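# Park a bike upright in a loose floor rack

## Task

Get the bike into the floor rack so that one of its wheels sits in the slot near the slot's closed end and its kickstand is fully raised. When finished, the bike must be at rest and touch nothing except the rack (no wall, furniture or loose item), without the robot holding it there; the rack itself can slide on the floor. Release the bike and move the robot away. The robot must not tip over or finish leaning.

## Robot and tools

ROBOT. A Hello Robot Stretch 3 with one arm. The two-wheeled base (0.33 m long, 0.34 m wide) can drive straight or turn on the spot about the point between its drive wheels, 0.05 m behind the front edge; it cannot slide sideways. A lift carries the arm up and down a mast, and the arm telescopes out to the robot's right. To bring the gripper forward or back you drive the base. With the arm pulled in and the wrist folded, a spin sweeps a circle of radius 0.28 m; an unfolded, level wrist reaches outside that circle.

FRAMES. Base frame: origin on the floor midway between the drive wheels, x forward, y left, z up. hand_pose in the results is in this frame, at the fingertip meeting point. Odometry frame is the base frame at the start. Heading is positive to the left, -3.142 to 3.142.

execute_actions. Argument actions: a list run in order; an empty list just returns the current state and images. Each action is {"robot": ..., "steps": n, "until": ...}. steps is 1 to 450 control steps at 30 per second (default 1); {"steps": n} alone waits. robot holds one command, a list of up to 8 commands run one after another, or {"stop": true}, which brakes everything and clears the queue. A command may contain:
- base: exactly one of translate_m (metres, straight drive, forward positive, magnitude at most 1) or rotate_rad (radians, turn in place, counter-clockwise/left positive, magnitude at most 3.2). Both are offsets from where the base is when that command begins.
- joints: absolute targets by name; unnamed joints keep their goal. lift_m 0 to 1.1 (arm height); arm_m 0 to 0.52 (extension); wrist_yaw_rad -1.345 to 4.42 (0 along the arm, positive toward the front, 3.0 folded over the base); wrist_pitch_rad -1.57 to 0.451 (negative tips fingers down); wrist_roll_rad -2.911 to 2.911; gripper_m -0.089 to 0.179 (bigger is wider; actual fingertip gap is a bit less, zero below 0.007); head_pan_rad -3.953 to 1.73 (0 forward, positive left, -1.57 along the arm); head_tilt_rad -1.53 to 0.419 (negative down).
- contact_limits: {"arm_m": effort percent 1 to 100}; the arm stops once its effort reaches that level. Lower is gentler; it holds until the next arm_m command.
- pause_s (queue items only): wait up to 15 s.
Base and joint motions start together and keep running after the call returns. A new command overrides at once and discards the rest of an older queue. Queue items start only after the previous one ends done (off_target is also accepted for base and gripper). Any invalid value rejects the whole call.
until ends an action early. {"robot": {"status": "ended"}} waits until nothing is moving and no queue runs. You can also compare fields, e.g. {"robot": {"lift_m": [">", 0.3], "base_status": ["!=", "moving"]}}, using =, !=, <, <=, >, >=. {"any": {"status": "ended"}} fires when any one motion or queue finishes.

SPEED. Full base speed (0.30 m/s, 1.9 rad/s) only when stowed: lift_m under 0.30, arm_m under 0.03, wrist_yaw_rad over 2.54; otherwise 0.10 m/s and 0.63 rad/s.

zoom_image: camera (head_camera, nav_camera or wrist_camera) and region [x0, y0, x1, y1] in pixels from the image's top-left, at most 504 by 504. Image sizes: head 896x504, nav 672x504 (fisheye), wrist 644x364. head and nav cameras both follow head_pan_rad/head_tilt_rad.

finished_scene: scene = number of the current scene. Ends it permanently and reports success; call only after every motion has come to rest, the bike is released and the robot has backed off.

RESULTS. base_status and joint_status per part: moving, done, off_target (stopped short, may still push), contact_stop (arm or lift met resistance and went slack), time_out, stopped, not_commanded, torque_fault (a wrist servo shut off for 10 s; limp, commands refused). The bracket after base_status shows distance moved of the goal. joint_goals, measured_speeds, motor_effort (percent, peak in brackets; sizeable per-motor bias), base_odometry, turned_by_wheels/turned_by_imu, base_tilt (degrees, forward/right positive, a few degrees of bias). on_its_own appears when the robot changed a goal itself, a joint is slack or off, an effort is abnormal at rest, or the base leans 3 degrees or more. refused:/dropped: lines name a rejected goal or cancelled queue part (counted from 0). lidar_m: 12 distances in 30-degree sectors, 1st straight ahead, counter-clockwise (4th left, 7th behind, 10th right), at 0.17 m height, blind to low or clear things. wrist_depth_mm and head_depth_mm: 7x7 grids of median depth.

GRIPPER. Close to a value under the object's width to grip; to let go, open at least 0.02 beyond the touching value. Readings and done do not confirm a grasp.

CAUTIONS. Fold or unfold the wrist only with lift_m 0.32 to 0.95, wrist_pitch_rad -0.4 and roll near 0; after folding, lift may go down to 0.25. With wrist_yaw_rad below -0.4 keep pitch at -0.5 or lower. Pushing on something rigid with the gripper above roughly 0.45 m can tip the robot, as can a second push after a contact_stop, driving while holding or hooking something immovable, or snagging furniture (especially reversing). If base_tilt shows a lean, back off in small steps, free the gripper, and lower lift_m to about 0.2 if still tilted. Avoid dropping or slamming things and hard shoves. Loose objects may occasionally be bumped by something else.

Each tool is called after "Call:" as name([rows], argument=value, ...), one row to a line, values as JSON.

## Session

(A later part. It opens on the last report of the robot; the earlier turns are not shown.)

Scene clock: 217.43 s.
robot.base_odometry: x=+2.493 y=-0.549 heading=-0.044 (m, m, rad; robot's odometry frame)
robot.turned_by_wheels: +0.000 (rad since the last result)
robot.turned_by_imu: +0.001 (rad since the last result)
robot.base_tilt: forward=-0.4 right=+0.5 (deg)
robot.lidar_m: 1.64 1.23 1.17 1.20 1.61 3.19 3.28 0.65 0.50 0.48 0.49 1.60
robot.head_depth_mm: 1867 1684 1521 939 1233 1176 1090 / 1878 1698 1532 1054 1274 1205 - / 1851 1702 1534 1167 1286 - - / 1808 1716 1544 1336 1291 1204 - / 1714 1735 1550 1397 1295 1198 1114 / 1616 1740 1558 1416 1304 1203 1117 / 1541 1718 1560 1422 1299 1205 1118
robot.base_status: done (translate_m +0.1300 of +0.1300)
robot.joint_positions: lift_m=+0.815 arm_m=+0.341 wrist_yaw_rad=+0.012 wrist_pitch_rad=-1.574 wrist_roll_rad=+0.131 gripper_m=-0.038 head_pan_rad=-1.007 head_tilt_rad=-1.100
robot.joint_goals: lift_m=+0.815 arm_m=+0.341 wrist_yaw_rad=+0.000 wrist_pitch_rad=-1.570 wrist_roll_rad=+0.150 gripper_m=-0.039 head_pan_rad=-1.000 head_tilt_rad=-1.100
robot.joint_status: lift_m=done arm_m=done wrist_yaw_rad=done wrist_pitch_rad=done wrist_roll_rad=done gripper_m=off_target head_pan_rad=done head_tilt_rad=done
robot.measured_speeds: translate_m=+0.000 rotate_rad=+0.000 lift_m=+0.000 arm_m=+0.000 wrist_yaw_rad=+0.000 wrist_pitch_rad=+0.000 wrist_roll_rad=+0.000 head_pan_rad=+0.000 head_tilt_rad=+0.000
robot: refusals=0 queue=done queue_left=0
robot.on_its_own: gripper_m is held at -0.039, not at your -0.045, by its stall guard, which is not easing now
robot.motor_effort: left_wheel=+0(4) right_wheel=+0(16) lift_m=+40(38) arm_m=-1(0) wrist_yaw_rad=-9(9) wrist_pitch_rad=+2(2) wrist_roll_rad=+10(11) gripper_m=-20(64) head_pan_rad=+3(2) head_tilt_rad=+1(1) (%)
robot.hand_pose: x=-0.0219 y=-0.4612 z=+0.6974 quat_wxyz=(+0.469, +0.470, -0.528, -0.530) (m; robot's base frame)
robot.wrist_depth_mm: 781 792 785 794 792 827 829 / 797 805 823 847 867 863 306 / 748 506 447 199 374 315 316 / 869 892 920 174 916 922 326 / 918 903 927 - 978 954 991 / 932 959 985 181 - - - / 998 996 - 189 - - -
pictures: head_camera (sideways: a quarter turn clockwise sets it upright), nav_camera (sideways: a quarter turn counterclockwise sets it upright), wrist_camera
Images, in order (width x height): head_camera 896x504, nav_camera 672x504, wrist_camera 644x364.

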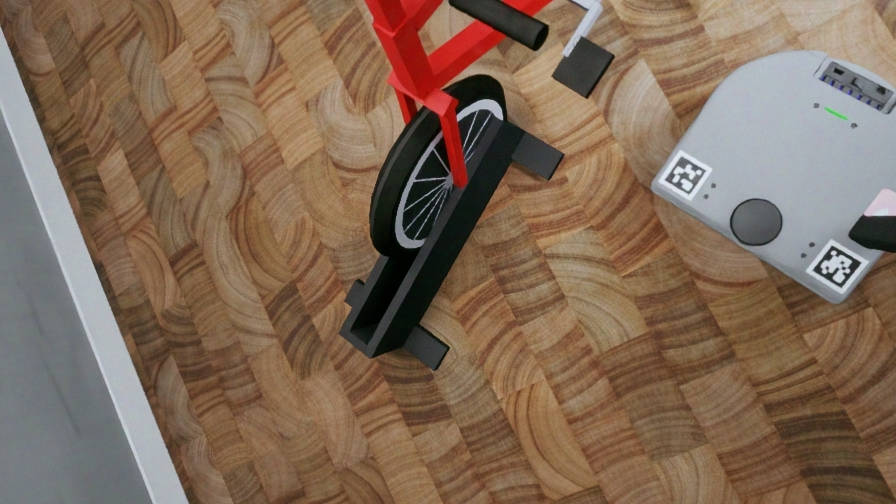

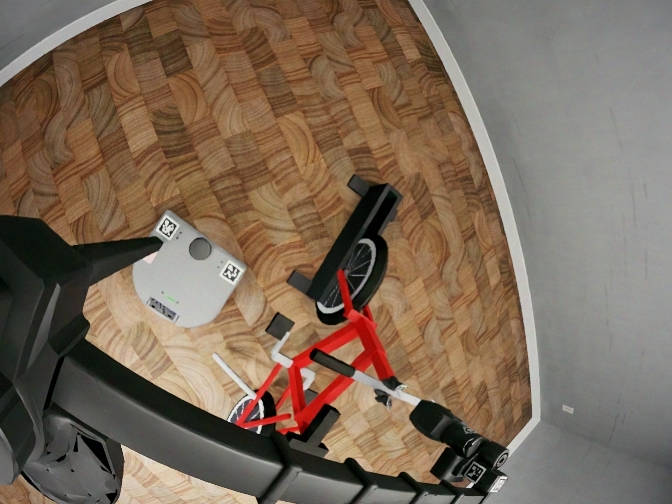

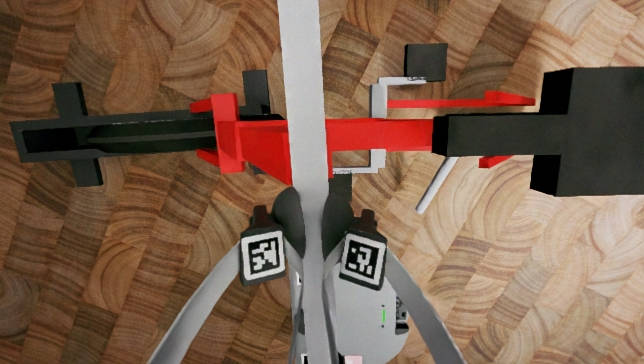

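Call:
execute_actions([
  {"robot": {"joints": {"arm_m": 0.337, "lift_m": 0.81, "gripper_m": -0.043}, "base": {"translate_m": 0.17}}, "steps": 150, "until": {"robot": {"status": "ended"}}},
  {"steps": 5},
])

Call:
zoom_image(camera="head_camera", region=[320, 140, 540, 360])

Scene clock: 220.70 s.
robot.base_odometry: x=+2.663 y=-0.557 heading=-0.044 (m, m, rad; robot's odometry frame)
robot.turned_by_wheels: +0.000 (rad since the last result)
robot.turned_by_imu: +0.001 (rad since the last result)
robot.base_tilt: forward=-0.4 right=+0.5 (deg)
robot.lidar_m: 1.49 1.14 1.09 1.12 1.50 3.33 3.44 0.65 0.50 0.47 0.49 1.45
robot.head_depth_mm: 1847 1677 1511 889 1221 1177 1098 / 1814 1692 1526 1064 1255 1210 - / 1751 1696 1546 1157 1282 - - / 1646 1718 1546 1345 1288 1203 - / 1553 1701 1552 1425 1295 1192 1114 / 1464 1689 1555 1423 1310 1201 1114 / 1398 1654 1570 1432 1322 1204 1117
robot.base_status: done (translate_m +0.1700 of +0.1700)
robot.joint_positions: lift_m=+0.814 arm_m=+0.337 wrist_yaw_rad=+0.012 wrist_pitch_rad=-1.574 wrist_roll_rad=+0.130 gripper_m=-0.039 head_pan_rad=-1.007 head_tilt_rad=-1.100
robot.joint_goals: lift_m=+0.814 arm_m=+0.337 wrist_yaw_rad=+0.000 wrist_pitch_rad=-1.570 wrist_roll_rad=+0.150 gripper_m=-0.040 head_pan_rad=-1.000 head_tilt_rad=-1.100
robot.joint_status: lift_m=contact_stop arm_m=done wrist_yaw_rad=done wrist_pitch_rad=done wrist_roll_rad=done gripper_m=done head_pan_rad=done head_tilt_rad=done
robot.measured_speeds: translate_m=+0.000 rotate_rad=+0.000 lift_m=+0.000 arm_m=+0.000 wrist_yaw_rad=+0.000 wrist_pitch_rad=+0.000 wrist_roll_rad=+0.000 head_pan_rad=+0.000 head_tilt_rad=+0.000
robot: refusals=0 queue=dropped queue_left=0
robot.on_its_own: lift_m is slack since a contact_stop, until your next command for it
robot.motor_effort: left_wheel=+1(4) right_wheel=-1(11) lift_m=+36(38) arm_m=-1(3) wrist_yaw_rad=-10(10) wrist_pitch_rad=+2(2) wrist_roll_rad=+11(11) gripper_m=-20(46) head_pan_rad=+3(3) head_tilt_rad=+1(1) (%)
robot.hand_pose: x=-0.0219 y=-0.4572 z=+0.6964 quat_wxyz=(+0.469, +0.470, -0.527, -0.530) (m; robot's base frame)
robot.wrist_depth_mm: 799 792 796 801 811 808 831 / 810 820 846 817 829 869 307 / 828 514 443 195 374 312 317 / 870 893 918 171 903 901 329 / 889 919 906 171 948 951 979 / 955 963 975 180 - 983 - / - - - 189 - - -
pictures: head_camera (sideways: a quarter turn clockwise sets it upright), nav_camera (sideways: a quarter turn counterclockwise sets it upright), wrist_camera
Images, in order (width x height): head_camera 896x504, nav_camera 672x504, wrist_camera 644x364.

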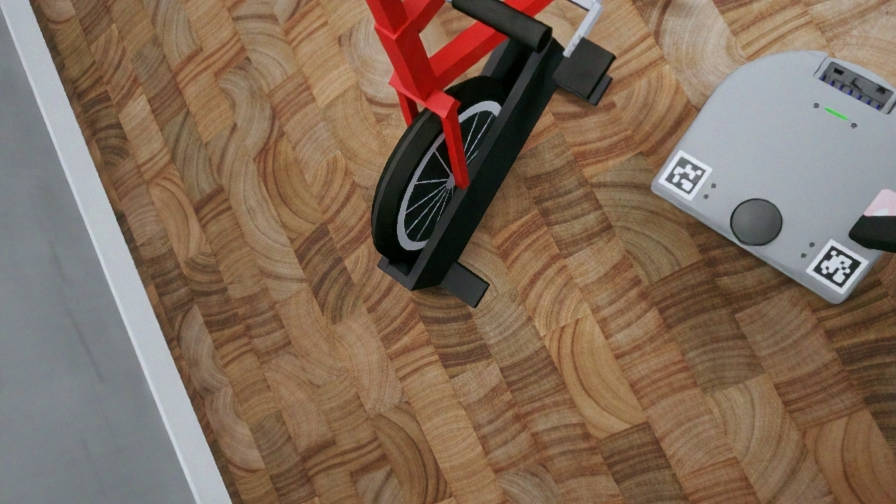

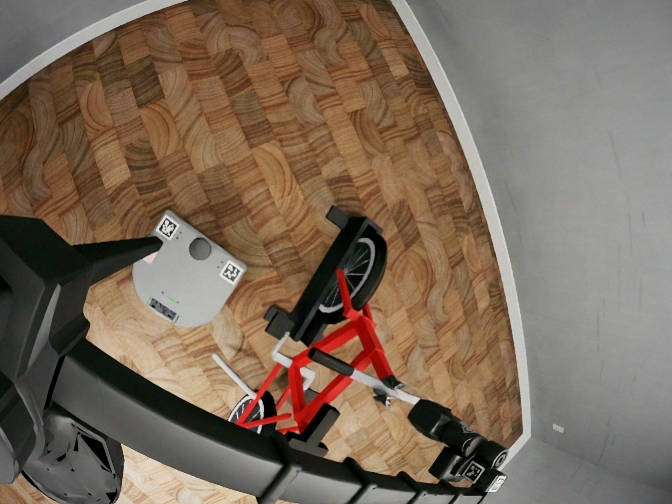

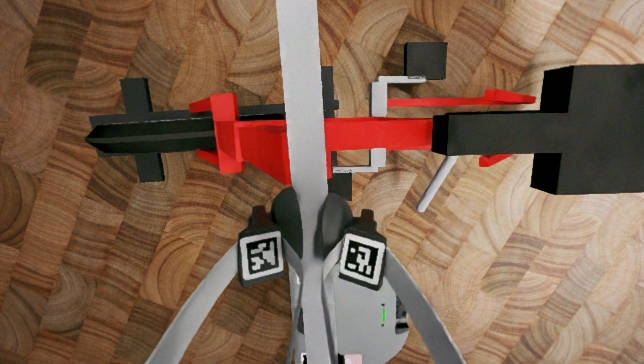

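Region (320, 140, 540, 360) of head_camera's 896x504 image, scaled by 2.291, with more detail than that image has.

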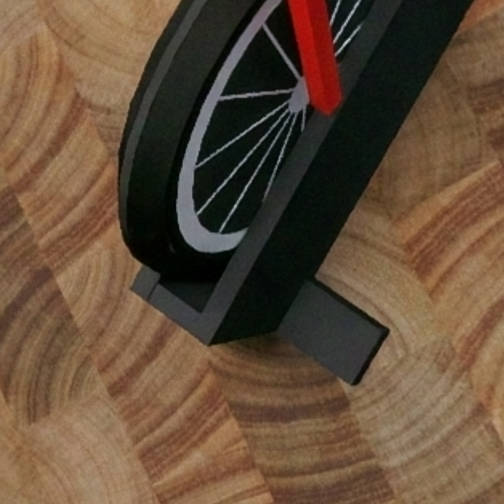

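Call:
execute_actions([
  {"robot": {"joints": {"gripper_m": -0.045}, "base": {"translate_m": 0.035}}, "steps": 150, "until": {"robot": {"status": "ended"}}},
  {"steps": 5},
])

Call:
zoom_image(camera="head_camera", region=[320, 140, 540, 360])

Scene clock: 222.27 s.
robot.base_odometry: x=+2.698 y=-0.558 heading=-0.044 (m, m, rad; robot's odometry frame)
robot.turned_by_wheels: +0.000 (rad since the last result)
robot.turned_by_imu: +0.000 (rad since the last result)
robot.base_tilt: forward=-0.5 right=+0.4 (deg)
robot.lidar_m: 1.46 1.12 1.08 1.11 1.48 3.37 3.48 0.65 0.50 0.47 0.48 1.42
robot.head_depth_mm: 1848 1676 1522 937 1181 1180 1084 / 1803 1682 1522 1058 1249 1213 - / 1711 1705 1530 1147 1283 - - / 1612 1717 1539 1356 1287 1195 - / 1519 1708 1546 1414 1292 1196 1108 / 1442 1666 1557 1423 1306 1202 1117 / 1353 1624 1582 1432 1315 1210 1119
robot.base_status: done (translate_m +0.0350 of +0.0350)
robot.joint_positions: lift_m=+0.814 arm_m=+0.337 wrist_yaw_rad=+0.014 wrist_pitch_rad=-1.574 wrist_roll_rad=+0.130 gripper_m=-0.040 head_pan_rad=-1.007 head_tilt_rad=-1.100
robot.joint_goals: lift_m=+0.814 arm_m=+0.337 wrist_yaw_rad=+0.000 wrist_pitch_rad=-1.570 wrist_roll_rad=+0.150 gripper_m=-0.039 head_pan_rad=-1.000 head_tilt_rad=-1.100
robot.joint_status: lift_m=contact_stop arm_m=done wrist_yaw_rad=done wrist_pitch_rad=done wrist_roll_rad=done gripper_m=done head_pan_rad=done head_tilt_rad=done
robot.measured_speeds: translate_m=+0.000 rotate_rad=+0.000 lift_m=+0.000 arm_m=+0.000 wrist_yaw_rad=+0.000 wrist_pitch_rad=+0.000 wrist_roll_rad=+0.000 head_pan_rad=+0.000 head_tilt_rad=+0.000
robot: refusals=0 queue=done queue_left=0
robot.on_its_own: gripper_m is held at -0.039, not at your -0.045, by its stall guard, which is still easing; lift_m is slack since a contact_stop, until your next command for it (your +0.810 is given up)
robot.motor_effort: left_wheel=-1(1) right_wheel=+2(14) lift_m=+36(37) arm_m=-2(1) wrist_yaw_rad=-11(11) wrist_pitch_rad=+2(2) wrist_roll_rad=+11(11) gripper_m=+2(55) head_pan_rad=+2(2) head_tilt_rad=+1(0) (%)
robot.hand_pose: x=-0.0220 y=-0.4572 z=+0.6966 quat_wxyz=(+0.469, +0.471, -0.527, -0.529) (m; robot's base frame)
robot.wrist_depth_mm: 778 772 798 814 815 810 836 / 827 841 863 804 831 847 307 / 861 512 481 200 375 312 318 / 869 894 902 176 918 916 329 / 895 913 932 172 952 967 991 / 942 979 972 181 990 - - / 993 - - 189 - - -
pictures: head_camera (sideways: a quarter turn clockwise sets it upright), nav_camera (sideways: a quarter turn counterclockwise sets it upright), wrist_camera
Images, in order (width x height): head_camera 896x504, nav_camera 672x504, wrist_camera 644x364.

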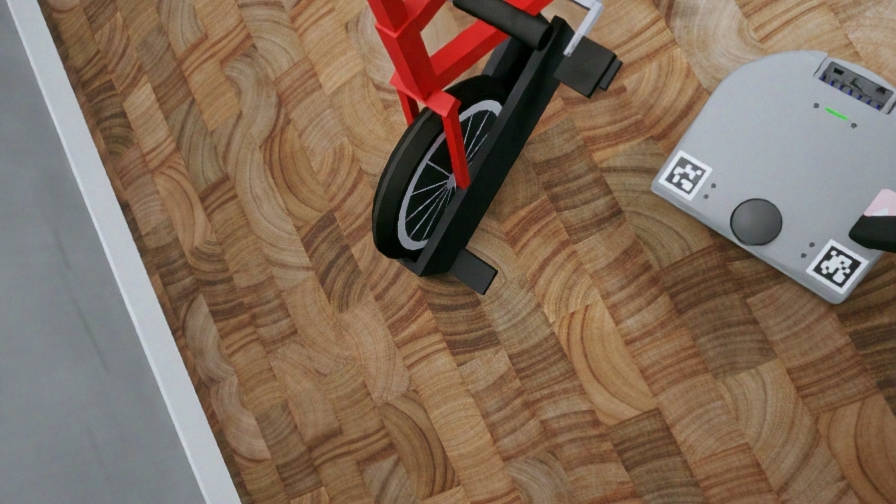

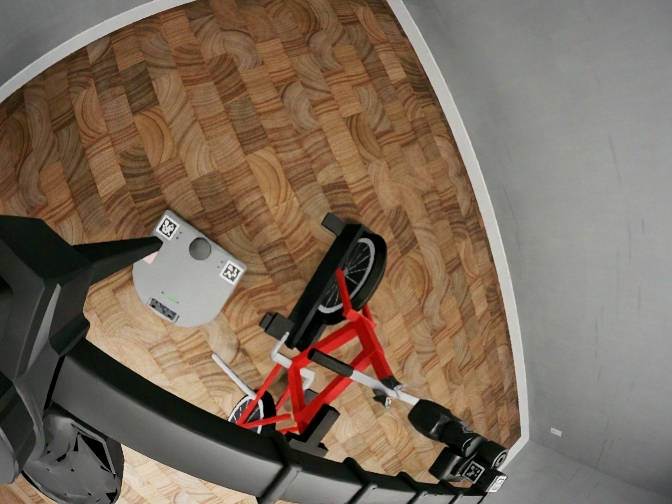

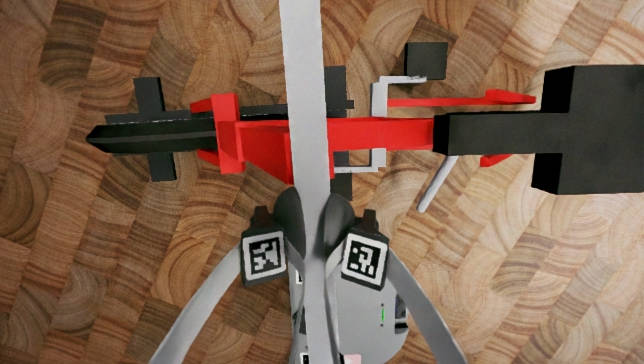

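Region (320, 140, 540, 360) of head_camera's 896x504 image, scaled by 2.291, with more detail than that image has.

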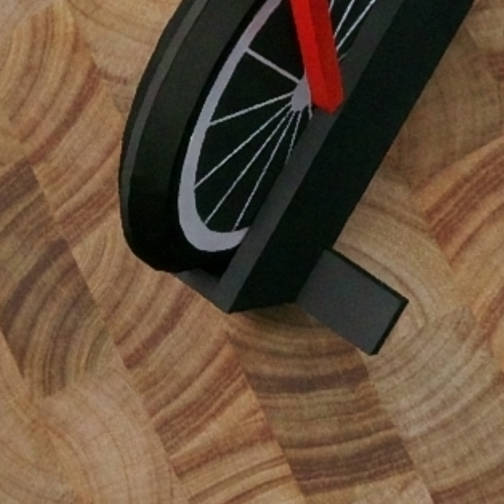

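Call:
execute_actions([
  {"robot": {"joints": {"gripper_m": 0.09, "lift_m": 0.814, "wrist_roll_rad": 0.08}}, "steps": 90, "until": {"robot": {"status": "ended"}}},
  {"steps": 15},
])

Scene clock: 224.67 s.
robot.base_odometry: x=+2.698 y=-0.558 heading=-0.044 (m, m, rad; robot's odometry frame)
robot.turned_by_wheels: +0.000 (rad since the last result)
robot.turned_by_imu: +0.000 (rad since the last result)
robot.base_tilt: forward=-0.4 right=+0.4 (deg)
robot.lidar_m: 1.45 1.13 1.08 1.11 1.48 3.37 3.49 0.65 0.50 0.47 0.48 1.42
robot.head_depth_mm: 1844 1678 1509 850 1151 1181 1093 / 1802 1686 1527 1073 1254 1203 - / 1725 1701 1538 1135 1289 - - / 1618 1715 1544 1355 1291 1204 - / 1512 1701 1559 1412 1296 1199 1116 / 1439 1672 1562 1413 1301 1201 1120 / 1353 1620 1571 1425 1321 1211 1125
robot.base_status: done (translate_m +0.0350 of +0.0350)
robot.joint_positions: lift_m=+0.814 arm_m=+0.337 wrist_yaw_rad=+0.003 wrist_pitch_rad=-1.571 wrist_roll_rad=+0.082 gripper_m=+0.090 head_pan_rad=-1.007 head_tilt_rad=-1.100
robot.joint_goals: lift_m=+0.814 arm_m=+0.337 wrist_yaw_rad=+0.000 wrist_pitch_rad=-1.570 wrist_roll_rad=+0.080 gripper_m=+0.090 head_pan_rad=-1.000 head_tilt_rad=-1.100
robot.joint_status: lift_m=done arm_m=done wrist_yaw_rad=done wrist_pitch_rad=done wrist_roll_rad=done gripper_m=done head_pan_rad=done head_tilt_rad=done
robot.measured_speeds: translate_m=+0.000 rotate_rad=+0.000 lift_m=+0.000 arm_m=+0.000 wrist_yaw_rad=+0.000 wrist_pitch_rad=+0.000 wrist_roll_rad=+0.000 head_pan_rad=+0.000 head_tilt_rad=+0.000
robot: refusals=0 queue=done queue_left=0
robot.motor_effort: left_wheel=+0(0) right_wheel=+0(2) lift_m=+34(40) arm_m=-1(2) wrist_yaw_rad=-2(11) wrist_pitch_rad=+1(2) wrist_roll_rad=-1(11) gripper_m=+0(78) head_pan_rad=+2(4) head_tilt_rad=+2(1) (%)
robot.hand_pose: x=-0.0217 y=-0.4578 z=+0.6966 quat_wxyz=(+0.480, +0.480, -0.519, -0.520) (m; robot's base frame)
robot.wrist_depth_mm: 786 816 799 802 812 827 829 / 810 808 809 810 830 849 858 / 826 500 488 333 544 344 318 / 881 879 899 179 901 435 329 / 883 916 905 931 983 963 997 / 931 988 999 182 - 1000 - / 982 - 994 190 - - -
pictures: head_camera (sideways: a quarter turn clockwise sets it upright), nav_camera (sideways: a quarter turn counterclockwise sets it upright), wrist_camera
Images, in order (width x height): head_camera 896x504, nav_camera 672x504, wrist_camera 644x364.

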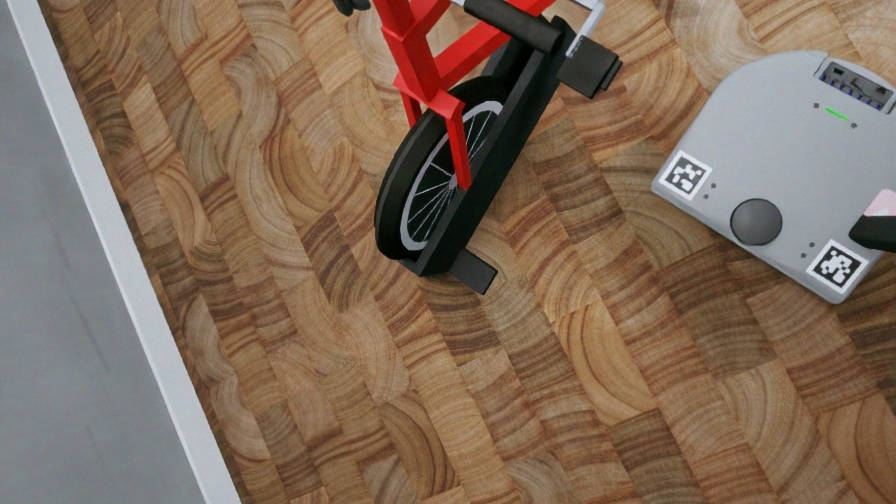

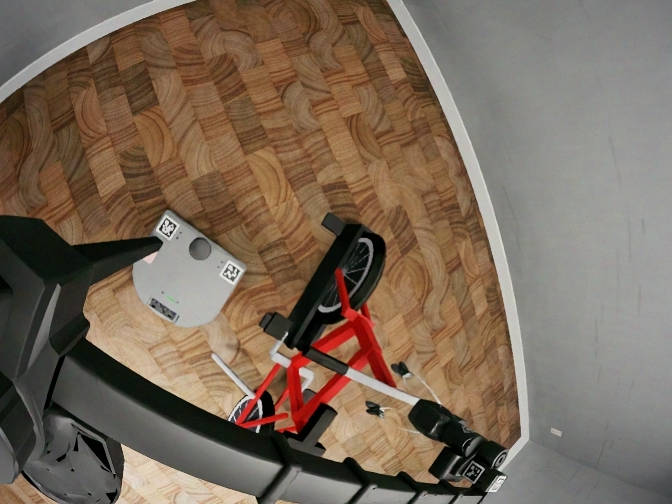

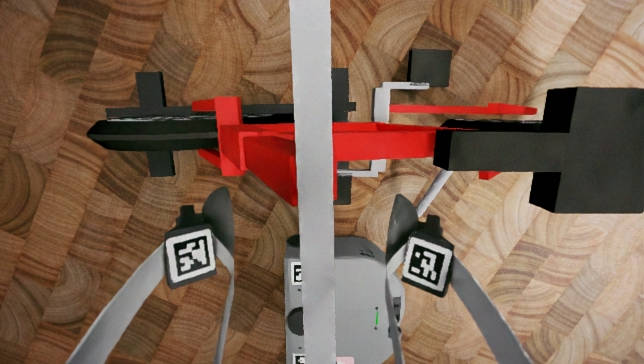

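Call:
execute_actions([
  {"robot": [{"joints": {"lift_m": 0.88, "head_pan_rad": -1.45, "head_tilt_rad": -1.15}}, {"joints": {"arm_m": 0.12, "gripper_m": 0.0}, "base": {"translate_m": -0.21}}, {"joints": {"lift_m": 0.45}}], "steps": 400, "until": {"robot": {"status": "ended"}}},
])

Scene clock: 234.90 s.
robot.base_odometry: x=+2.488 y=-0.549 heading=-0.044 (m, m, rad; robot's odometry frame)
robot.turned_by_wheels: +0.000 (rad since the last result)
robot.turned_by_imu: -0.003 (rad since the last result)
robot.base_tilt: forward=-0.4 right=+0.5 (deg)
robot.lidar_m: 1.65 1.23 1.17 1.21 1.61 3.18 3.29 0.65 0.39 0.48 0.53 0.65
robot.head_depth_mm: 1794 1627 1467 1056 1258 1173 - / 1808 1630 906 986 1244 - - / 1827 1645 1505 1167 1259 - - / 1841 1662 1512 1201 1281 1194 1102 / 1851 1638 869 1220 1287 1193 1120 / 1868 1666 1523 1267 1293 1208 1121 / 1799 1690 1544 1322 1300 1206 1125
robot.base_status: done (translate_m -0.2100 of -0.2100)
robot.joint_positions: lift_m=+0.450 arm_m=+0.120 wrist_yaw_rad=+0.002 wrist_pitch_rad=-1.570 wrist_roll_rad=+0.082 gripper_m=+0.000 head_pan_rad=-1.443 head_tilt_rad=-1.136
robot.joint_goals: lift_m=+0.450 arm_m=+0.120 wrist_yaw_rad=+0.000 wrist_pitch_rad=-1.570 wrist_roll_rad=+0.080 gripper_m=+0.000 head_pan_rad=-1.450 head_tilt_rad=-1.150
robot.joint_status: lift_m=done arm_m=done wrist_yaw_rad=done wrist_pitch_rad=done wrist_roll_rad=done gripper_m=done head_pan_rad=done head_tilt_rad=done
robot.measured_speeds: translate_m=+0.000 rotate_rad=+0.000 lift_m=+0.000 arm_m=+0.000 wrist_yaw_rad=+0.000 wrist_pitch_rad=+0.000 wrist_roll_rad=+0.000 head_pan_rad=+0.000 head_tilt_rad=+0.000
robot: refusals=0 queue=done queue_left=0
robot.motor_effort: left_wheel=+1(2) right_wheel=-1(6) lift_m=+32(43) arm_m=-2(2) wrist_yaw_rad=-1(2) wrist_pitch_rad=+0(1) wrist_roll_rad=-1(1) gripper_m=-2(76) head_pan_rad=-3(27) head_tilt_rad=-8(13) (%)
robot.hand_pose: x=-0.0217 y=-0.2412 z=+0.3326 quat_wxyz=(+0.480, +0.479, -0.519, -0.520) (m; robot's base frame)
robot.wrist_depth_mm: 439 259 446 465 465 471 476 / 456 268 475 477 486 486 489 / 481 483 489 498 499 505 514 / 499 504 505 504 520 523 535 / 516 530 525 - - 548 559 / 537 551 547 - - 570 566 / 561 569 577 - - 595 604
pictures: head_camera (sideways: a quarter turn clockwise sets it upright), nav_camera (sideways: a quarter turn counterclockwise sets it upright), wrist_camera
Images, in order (width x height): head_camera 896x504, nav_camera 672x504, wrist_camera 644x364.

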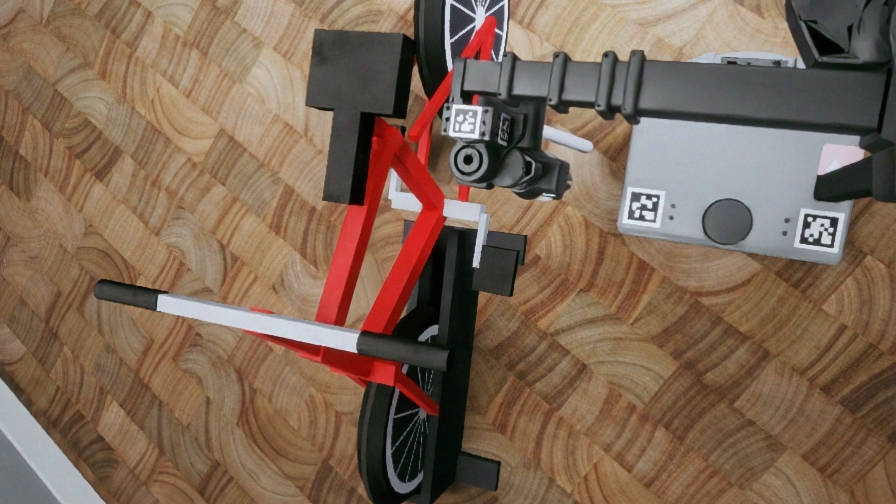

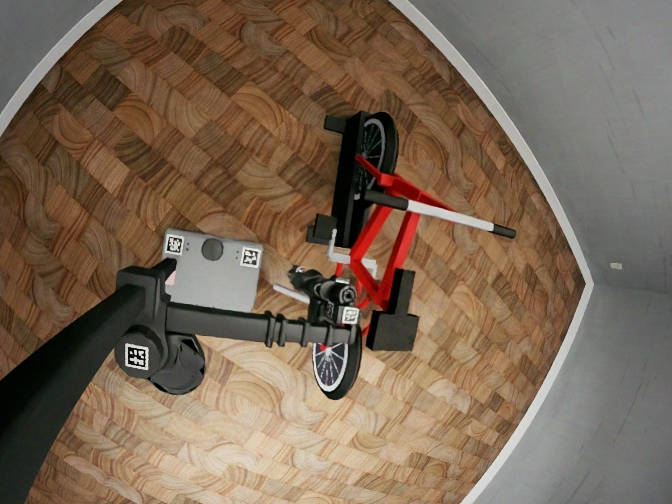

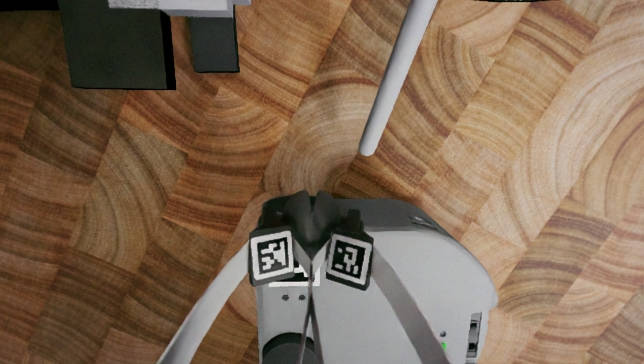

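Call:
execute_actions([
  {"robot": [{"joints": {"lift_m": 0.17, "arm_m": 0.17, "head_pan_rad": -1.2, "head_tilt_rad": -1.2}}], "steps": 200, "until": {"robot": {"status": "ended"}}},
])

Scene clock: 238.73 s.
robot.base_odometry: x=+2.488 y=-0.549 heading=-0.044 (m, m, rad; robot's odometry frame)
robot.turned_by_wheels: +0.000 (rad since the last result)
robot.turned_by_imu: -0.001 (rad since the last result)
robot.base_tilt: forward=-0.4 right=+0.4 (deg)
robot.lidar_m: 1.65 1.23 1.17 1.21 1.62 3.18 3.29 0.64 0.40 0.48 0.53 0.66
robot.head_depth_mm: 1681 1547 1426 1099 1245 1169 1104 / 1699 1562 1168 1140 1244 - - / 1700 1545 1422 1277 1279 - - / 1727 1580 913 1324 1281 1200 1115 / 1731 1594 1153 1339 1277 1193 1121 / 1728 1606 1267 1376 1282 1195 1126 / 1685 1606 1487 1378 1284 1204 1136
robot.base_status: done (translate_m -0.2100 of -0.2100)
robot.joint_positions: lift_m=+0.170 arm_m=+0.170 wrist_yaw_rad=+0.002 wrist_pitch_rad=-1.570 wrist_roll_rad=+0.082 gripper_m=+0.000 head_pan_rad=-1.207 head_tilt_rad=-1.185
robot.joint_goals: lift_m=+0.170 arm_m=+0.170 wrist_yaw_rad=+0.000 wrist_pitch_rad=-1.570 wrist_roll_rad=+0.080 gripper_m=+0.000 head_pan_rad=-1.200 head_tilt_rad=-1.200
robot.joint_status: lift_m=done arm_m=done wrist_yaw_rad=done wrist_pitch_rad=done wrist_roll_rad=done gripper_m=done head_pan_rad=done head_tilt_rad=done
robot.measured_speeds: translate_m=+0.000 rotate_rad=+0.000 lift_m=+0.000 arm_m=+0.000 wrist_yaw_rad=+0.000 wrist_pitch_rad=+0.000 wrist_roll_rad=+0.000 head_pan_rad=+0.000 head_tilt_rad=+0.000
robot: refusals=0 queue=done queue_left=0
robot.motor_effort: left_wheel=+0(1) right_wheel=-1(2) lift_m=+32(41) arm_m=+2(2) wrist_yaw_rad=-2(1) wrist_pitch_rad=+0(1) wrist_roll_rad=-1(1) gripper_m=-1(2) head_pan_rad=+4(19) head_tilt_rad=-6(15) (%)
robot.hand_pose: x=-0.0217 y=-0.2908 z=+0.0526 quat_wxyz=(+0.480, +0.479, -0.519, -0.520) (m; robot's base frame)
robot.wrist_depth_mm: 175 193 196 197 199 203 203 / 182 197 203 206 205 208 210 / 207 208 210 212 215 217 92 / 216 215 216 219 220 222 88 / 222 225 226 - 232 119 103 / 230 232 237 240 240 136 247 / 239 242 243 248 251 256 260
pictures: head_camera (sideways: a quarter turn clockwise sets it upright), nav_camera (sideways: a quarter turn counterclockwise sets it upright), wrist_camera
Images, in order (width x height): head_camera 896x504, nav_camera 672x504, wrist_camera 644x364.

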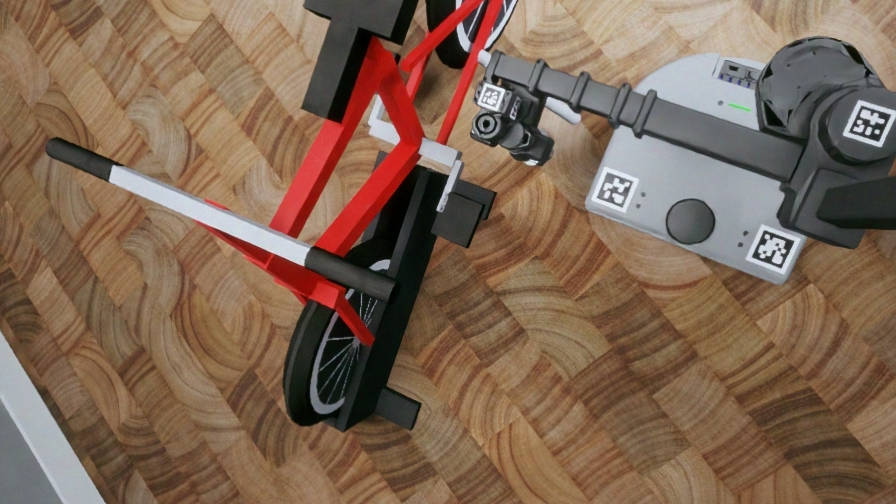

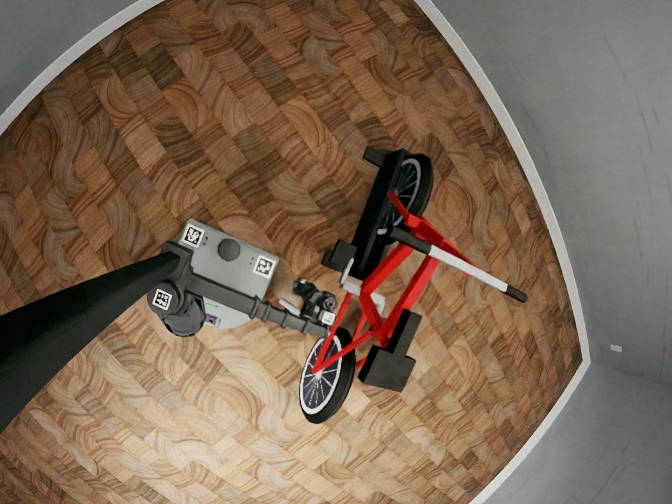

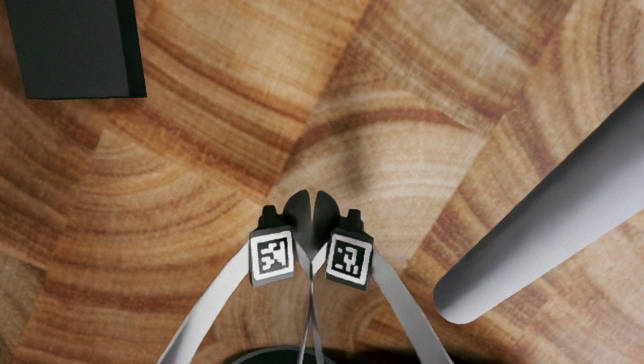

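Call:
execute_actions([
  {"robot": {"base": {"translate_m": -0.08}}, "steps": 120, "until": {"robot": {"status": "ended"}}},
  {"steps": 5},
])

Scene clock: 240.97 s.
robot.base_odometry: x=+2.408 y=-0.546 heading=-0.044 (m, m, rad; robot's odometry frame)
robot.turned_by_wheels: +0.000 (rad since the last result)
robot.turned_by_imu: -0.001 (rad since the last result)
robot.base_tilt: forward=-0.4 right=+0.4 (deg)
robot.lidar_m: 1.72 1.27 1.21 1.24 1.67 3.10 3.21 2.69 0.39 0.40 0.54 0.66
robot.head_depth_mm: 1676 1542 884 1077 1245 1170 1103 / 1705 1568 1157 1149 1247 - - / 1694 1549 1422 1321 1278 - - / 1708 1577 998 1319 1267 1203 1112 / 1726 1582 1128 1351 1275 1197 1130 / 1726 1607 1259 1376 1283 1202 1132 / 1722 1619 1470 1378 1290 1206 1136
robot.base_status: done (translate_m -0.0800 of -0.0800)
robot.joint_positions: lift_m=+0.170 arm_m=+0.170 wrist_yaw_rad=-0.003 wrist_pitch_rad=-1.570 wrist_roll_rad=+0.082 gripper_m=+0.000 head_pan_rad=-1.207 head_tilt_rad=-1.185
robot.joint_goals: lift_m=+0.170 arm_m=+0.170 wrist_yaw_rad=+0.000 wrist_pitch_rad=-1.570 wrist_roll_rad=+0.080 gripper_m=+0.000 head_pan_rad=-1.200 head_tilt_rad=-1.200
robot.joint_status: lift_m=done arm_m=done wrist_yaw_rad=done wrist_pitch_rad=done wrist_roll_rad=done gripper_m=done head_pan_rad=done head_tilt_rad=done
robot.measured_speeds: translate_m=+0.000 rotate_rad=+0.000 lift_m=+0.000 arm_m=+0.000 wrist_yaw_rad=+0.000 wrist_pitch_rad=+0.000 wrist_roll_rad=+0.000 head_pan_rad=+0.000 head_tilt_rad=+0.000
robot: refusals=0 queue=done queue_left=0
robot.motor_effort: left_wheel=+1(4) right_wheel=-1(17) lift_m=+32(33) arm_m=+2(2) wrist_yaw_rad=+2(4) wrist_pitch_rad=-1(0) wrist_roll_rad=-1(1) gripper_m=-2(5) head_pan_rad=+3(3) head_tilt_rad=-7(7) (%)
robot.hand_pose: x=-0.0216 y=-0.2909 z=+0.0526 quat_wxyz=(+0.479, +0.478, -0.521, -0.521) (m; robot's base frame)
robot.wrist_depth_mm: 193 194 196 197 200 201 203 / 199 200 202 204 207 209 207 / 207 208 210 212 214 217 78 / 214 216 216 220 225 221 83 / 220 224 225 - 232 107 235 / 232 232 237 240 151 244 248 / 241 244 245 248 250 254 257
pictures: head_camera (sideways: a quarter turn clockwise sets it upright), nav_camera (sideways: a quarter turn counterclockwise sets it upright), wrist_camera
Images, in order (width x height): head_camera 896x504, nav_camera 672x504, wrist_camera 644x364.

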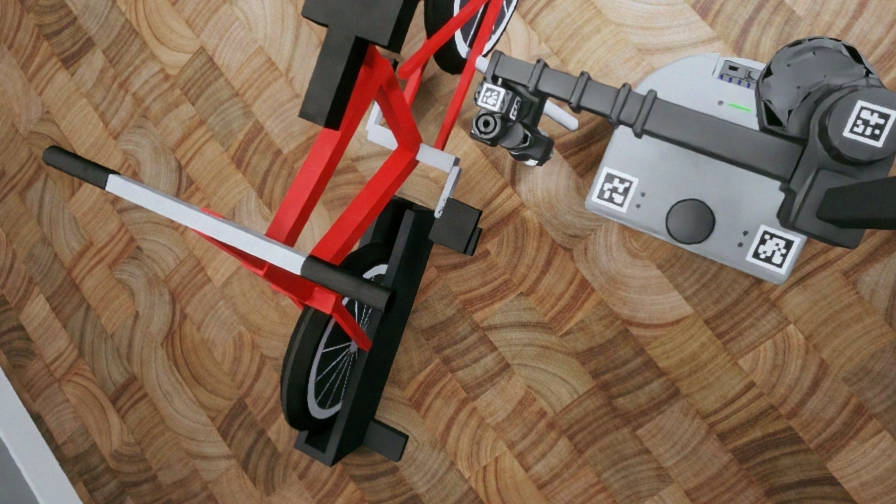

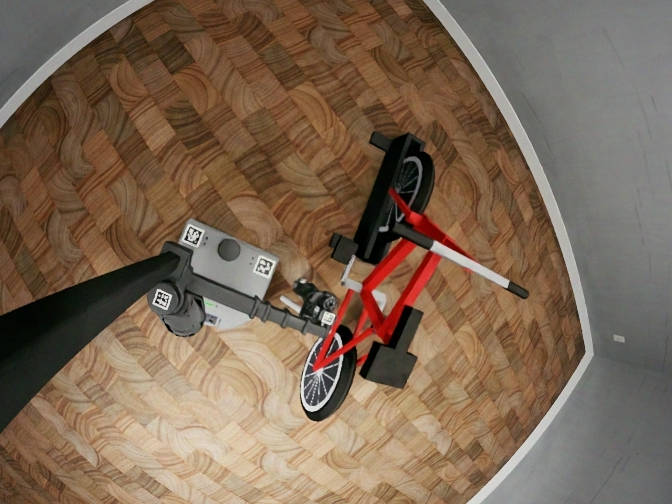

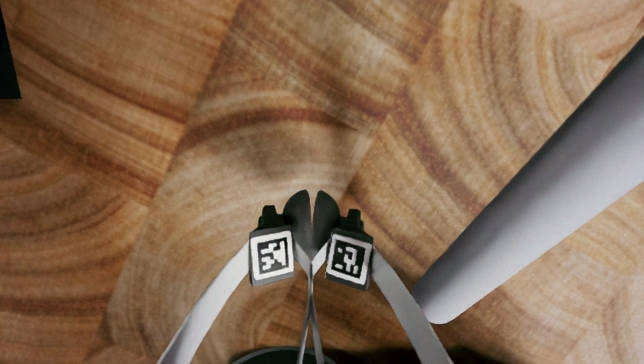

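Call:
execute_actions(actions=[])

Scene clock: 241.40 s.
robot.base_odometry: x=+2.408 y=-0.546 heading=-0.044 (m, m, rad; robot's odometry frame)
robot.turned_by_wheels: +0.000 (rad since the last result)
robot.turned_by_imu: +0.000 (rad since the last result)
robot.base_tilt: forward=-0.5 right=+0.5 (deg)
robot.lidar_m: 1.72 1.27 1.21 1.25 1.66 3.11 3.21 2.68 0.39 0.40 0.54 0.66
robot.head_depth_mm: 1683 1540 882 1078 1249 1171 1104 / 1693 1563 1159 1150 1241 - - / 1700 1553 1423 1318 1275 - - / 1713 1575 997 1315 1269 1199 1114 / 1749 1595 1121 1351 1269 1189 1125 / 1748 1592 1253 1363 1288 1199 1129 / 1710 1609 1465 1376 1285 1210 1136
robot.base_status: done (translate_m -0.0800 of -0.0800)
robot.joint_positions: lift_m=+0.170 arm_m=+0.170 wrist_yaw_rad=-0.003 wrist_pitch_rad=-1.570 wrist_roll_rad=+0.082 gripper_m=+0.000 head_pan_rad=-1.207 head_tilt_rad=-1.185
robot.joint_goals: lift_m=+0.170 arm_m=+0.170 wrist_yaw_rad=+0.000 wrist_pitch_rad=-1.570 wrist_roll_rad=+0.080 gripper_m=+0.000 head_pan_rad=-1.200 head_tilt_rad=-1.200
robot.joint_status: lift_m=done arm_m=done wrist_yaw_rad=done wrist_pitch_rad=done wrist_roll_rad=done gripper_m=done head_pan_rad=done head_tilt_rad=done
robot.measured_speeds: translate_m=+0.000 rotate_rad=+0.000 lift_m=+0.000 arm_m=+0.000 wrist_yaw_rad=+0.000 wrist_pitch_rad=+0.000 wrist_roll_rad=+0.000 head_pan_rad=+0.000 head_tilt_rad=+0.000
robot: refusals=0 queue=done queue_left=0
robot.motor_effort: left_wheel=+1(0) right_wheel=-1(1) lift_m=+32(32) arm_m=+2(2) wrist_yaw_rad=+3(2) wrist_pitch_rad=+0(0) wrist_roll_rad=-1(1) gripper_m=-1(2) head_pan_rad=+2(2) head_tilt_rad=-7(8) (%)
robot.hand_pose: x=-0.0216 y=-0.2909 z=+0.0526 quat_wxyz=(+0.479, +0.478, -0.521, -0.521) (m; robot's base frame)
robot.wrist_depth_mm: 194 195 196 198 201 201 204 / 199 201 202 207 207 208 208 / 206 208 210 214 214 215 78 / 216 217 218 220 224 222 83 / 222 223 225 - 231 107 235 / 234 234 239 240 151 242 245 / 239 243 246 247 251 254 258
pictures: head_camera (sideways: a quarter turn clockwise sets it upright), nav_camera (sideways: a quarter turn counterclockwise sets it upright), wrist_camera
Images, in order (width x height): head_camera 896x504, nav_camera 672x504, wrist_camera 644x364.

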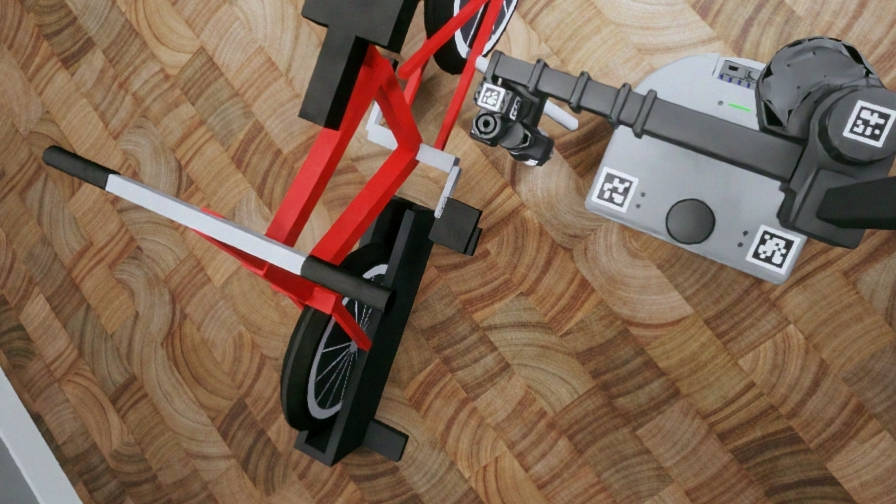

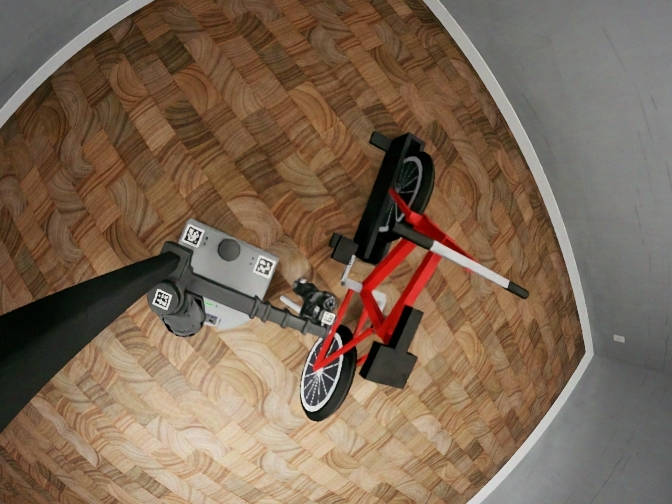

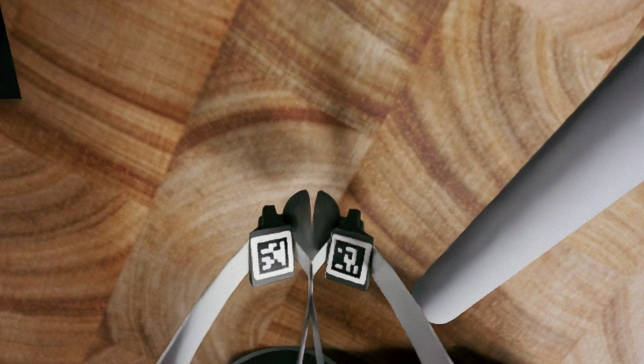

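Call:
execute_actions([
  {"robot": [{"joints": {"lift_m": 0.30, "arm_m": 0.036}}, {"joints": {"wrist_pitch_rad": -0.94, "gripper_m": 0.145, "head_pan_rad": -1.5, "head_tilt_rad": -1.2}, "base": {"translate_m": -0.079}}], "steps": 300, "until": {"robot": {"status": "ended"}}},
])

Scene clock: 247.57 s.
robot.base_odometry: x=+2.329 y=-0.542 heading=-0.044 (m, m, rad; robot's odometry frame)
robot.turned_by_wheels: +0.000 (rad since the last result)
robot.turned_by_imu: -0.002 (rad since the last result)
robot.base_tilt: forward=-0.4 right=+0.5 (deg)
robot.lidar_m: 1.79 1.31 1.25 1.28 1.72 3.04 3.13 2.66 0.47 0.38 0.58 0.66
robot.head_depth_mm: 1688 1559 1432 1188 1249 1181 - / 1688 1559 1408 1231 1274 - - / 1718 1575 833 1310 - - - / 1709 1577 979 1328 1273 1190 1112 / 1728 1586 1448 1279 1280 1198 1127 / 1742 1565 1023 1334 1283 1202 1130 / 1753 1609 1102 1336 1287 1203 1137
robot.base_status: done (translate_m -0.0790 of -0.0790)
robot.joint_positions: lift_m=+0.300 arm_m=+0.036 wrist_yaw_rad=-0.001 wrist_pitch_rad=-0.954 wrist_roll_rad=+0.082 gripper_m=+0.145 head_pan_rad=-1.493 head_tilt_rad=-1.185
robot.joint_goals: lift_m=+0.300 arm_m=+0.036 wrist_yaw_rad=+0.000 wrist_pitch_rad=-0.940 wrist_roll_rad=+0.080 gripper_m=+0.145 head_pan_rad=-1.500 head_tilt_rad=-1.200
robot.joint_status: lift_m=done arm_m=done wrist_yaw_rad=done wrist_pitch_rad=done wrist_roll_rad=done gripper_m=done head_pan_rad=done head_tilt_rad=done
robot.measured_speeds: translate_m=+0.000 rotate_rad=+0.000 lift_m=+0.000 arm_m=+0.000 wrist_yaw_rad=+0.000 wrist_pitch_rad=+0.000 wrist_roll_rad=+0.000 head_pan_rad=+0.000 head_tilt_rad=+0.000
robot: refusals=0 queue=done queue_left=0
robot.motor_effort: left_wheel=+1(2) right_wheel=-1(6) lift_m=+40(47) arm_m=-1(2) wrist_yaw_rad=+1(2) wrist_pitch_rad=+7(6) wrist_roll_rad=-1(1) gripper_m=+0(82) head_pan_rad=-2(21) head_tilt_rad=-7(6) (%)
robot.hand_pose: x=-0.0217 y=-0.3097 z=+0.2156 quat_wxyz=(+0.602, +0.311, -0.653, -0.338) (m; robot's base frame)
robot.wrist_depth_mm: 227 252 530 236 223 215 223 / 296 226 231 235 242 244 274 / 216 442 452 437 359 352 438 / 399 408 421 419 428 431 426 / 381 - 388 384 392 399 402 / 366 361 366 363 370 369 373 / 339 345 347 341 349 352 351
pictures: head_camera (sideways: a quarter turn clockwise sets it upright), nav_camera (sideways: a quarter turn counterclockwise sets it upright), wrist_camera
Images, in order (width x height): head_camera 896x504, nav_camera 672x504, wrist_camera 644x364.

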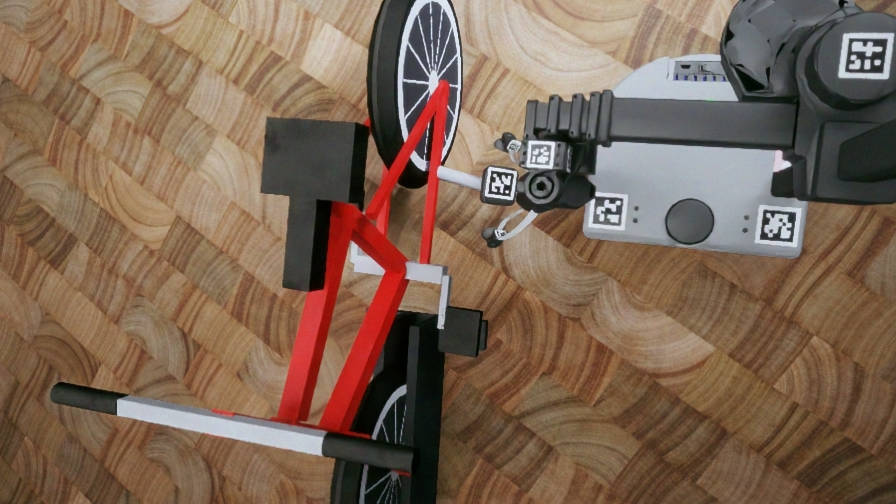

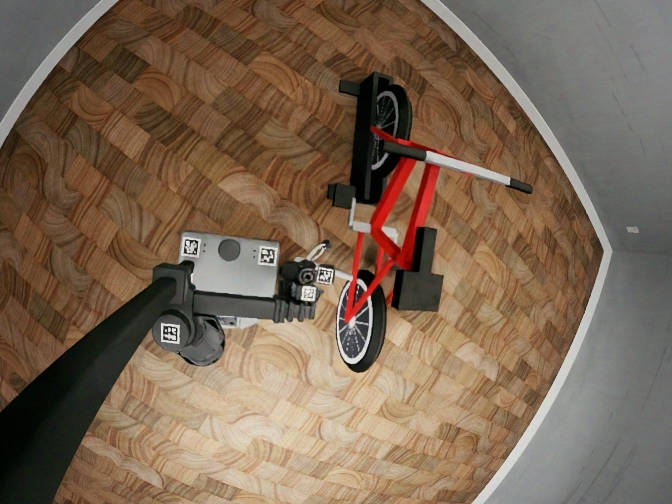

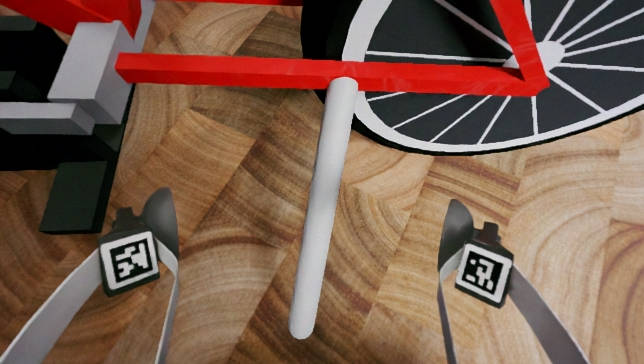

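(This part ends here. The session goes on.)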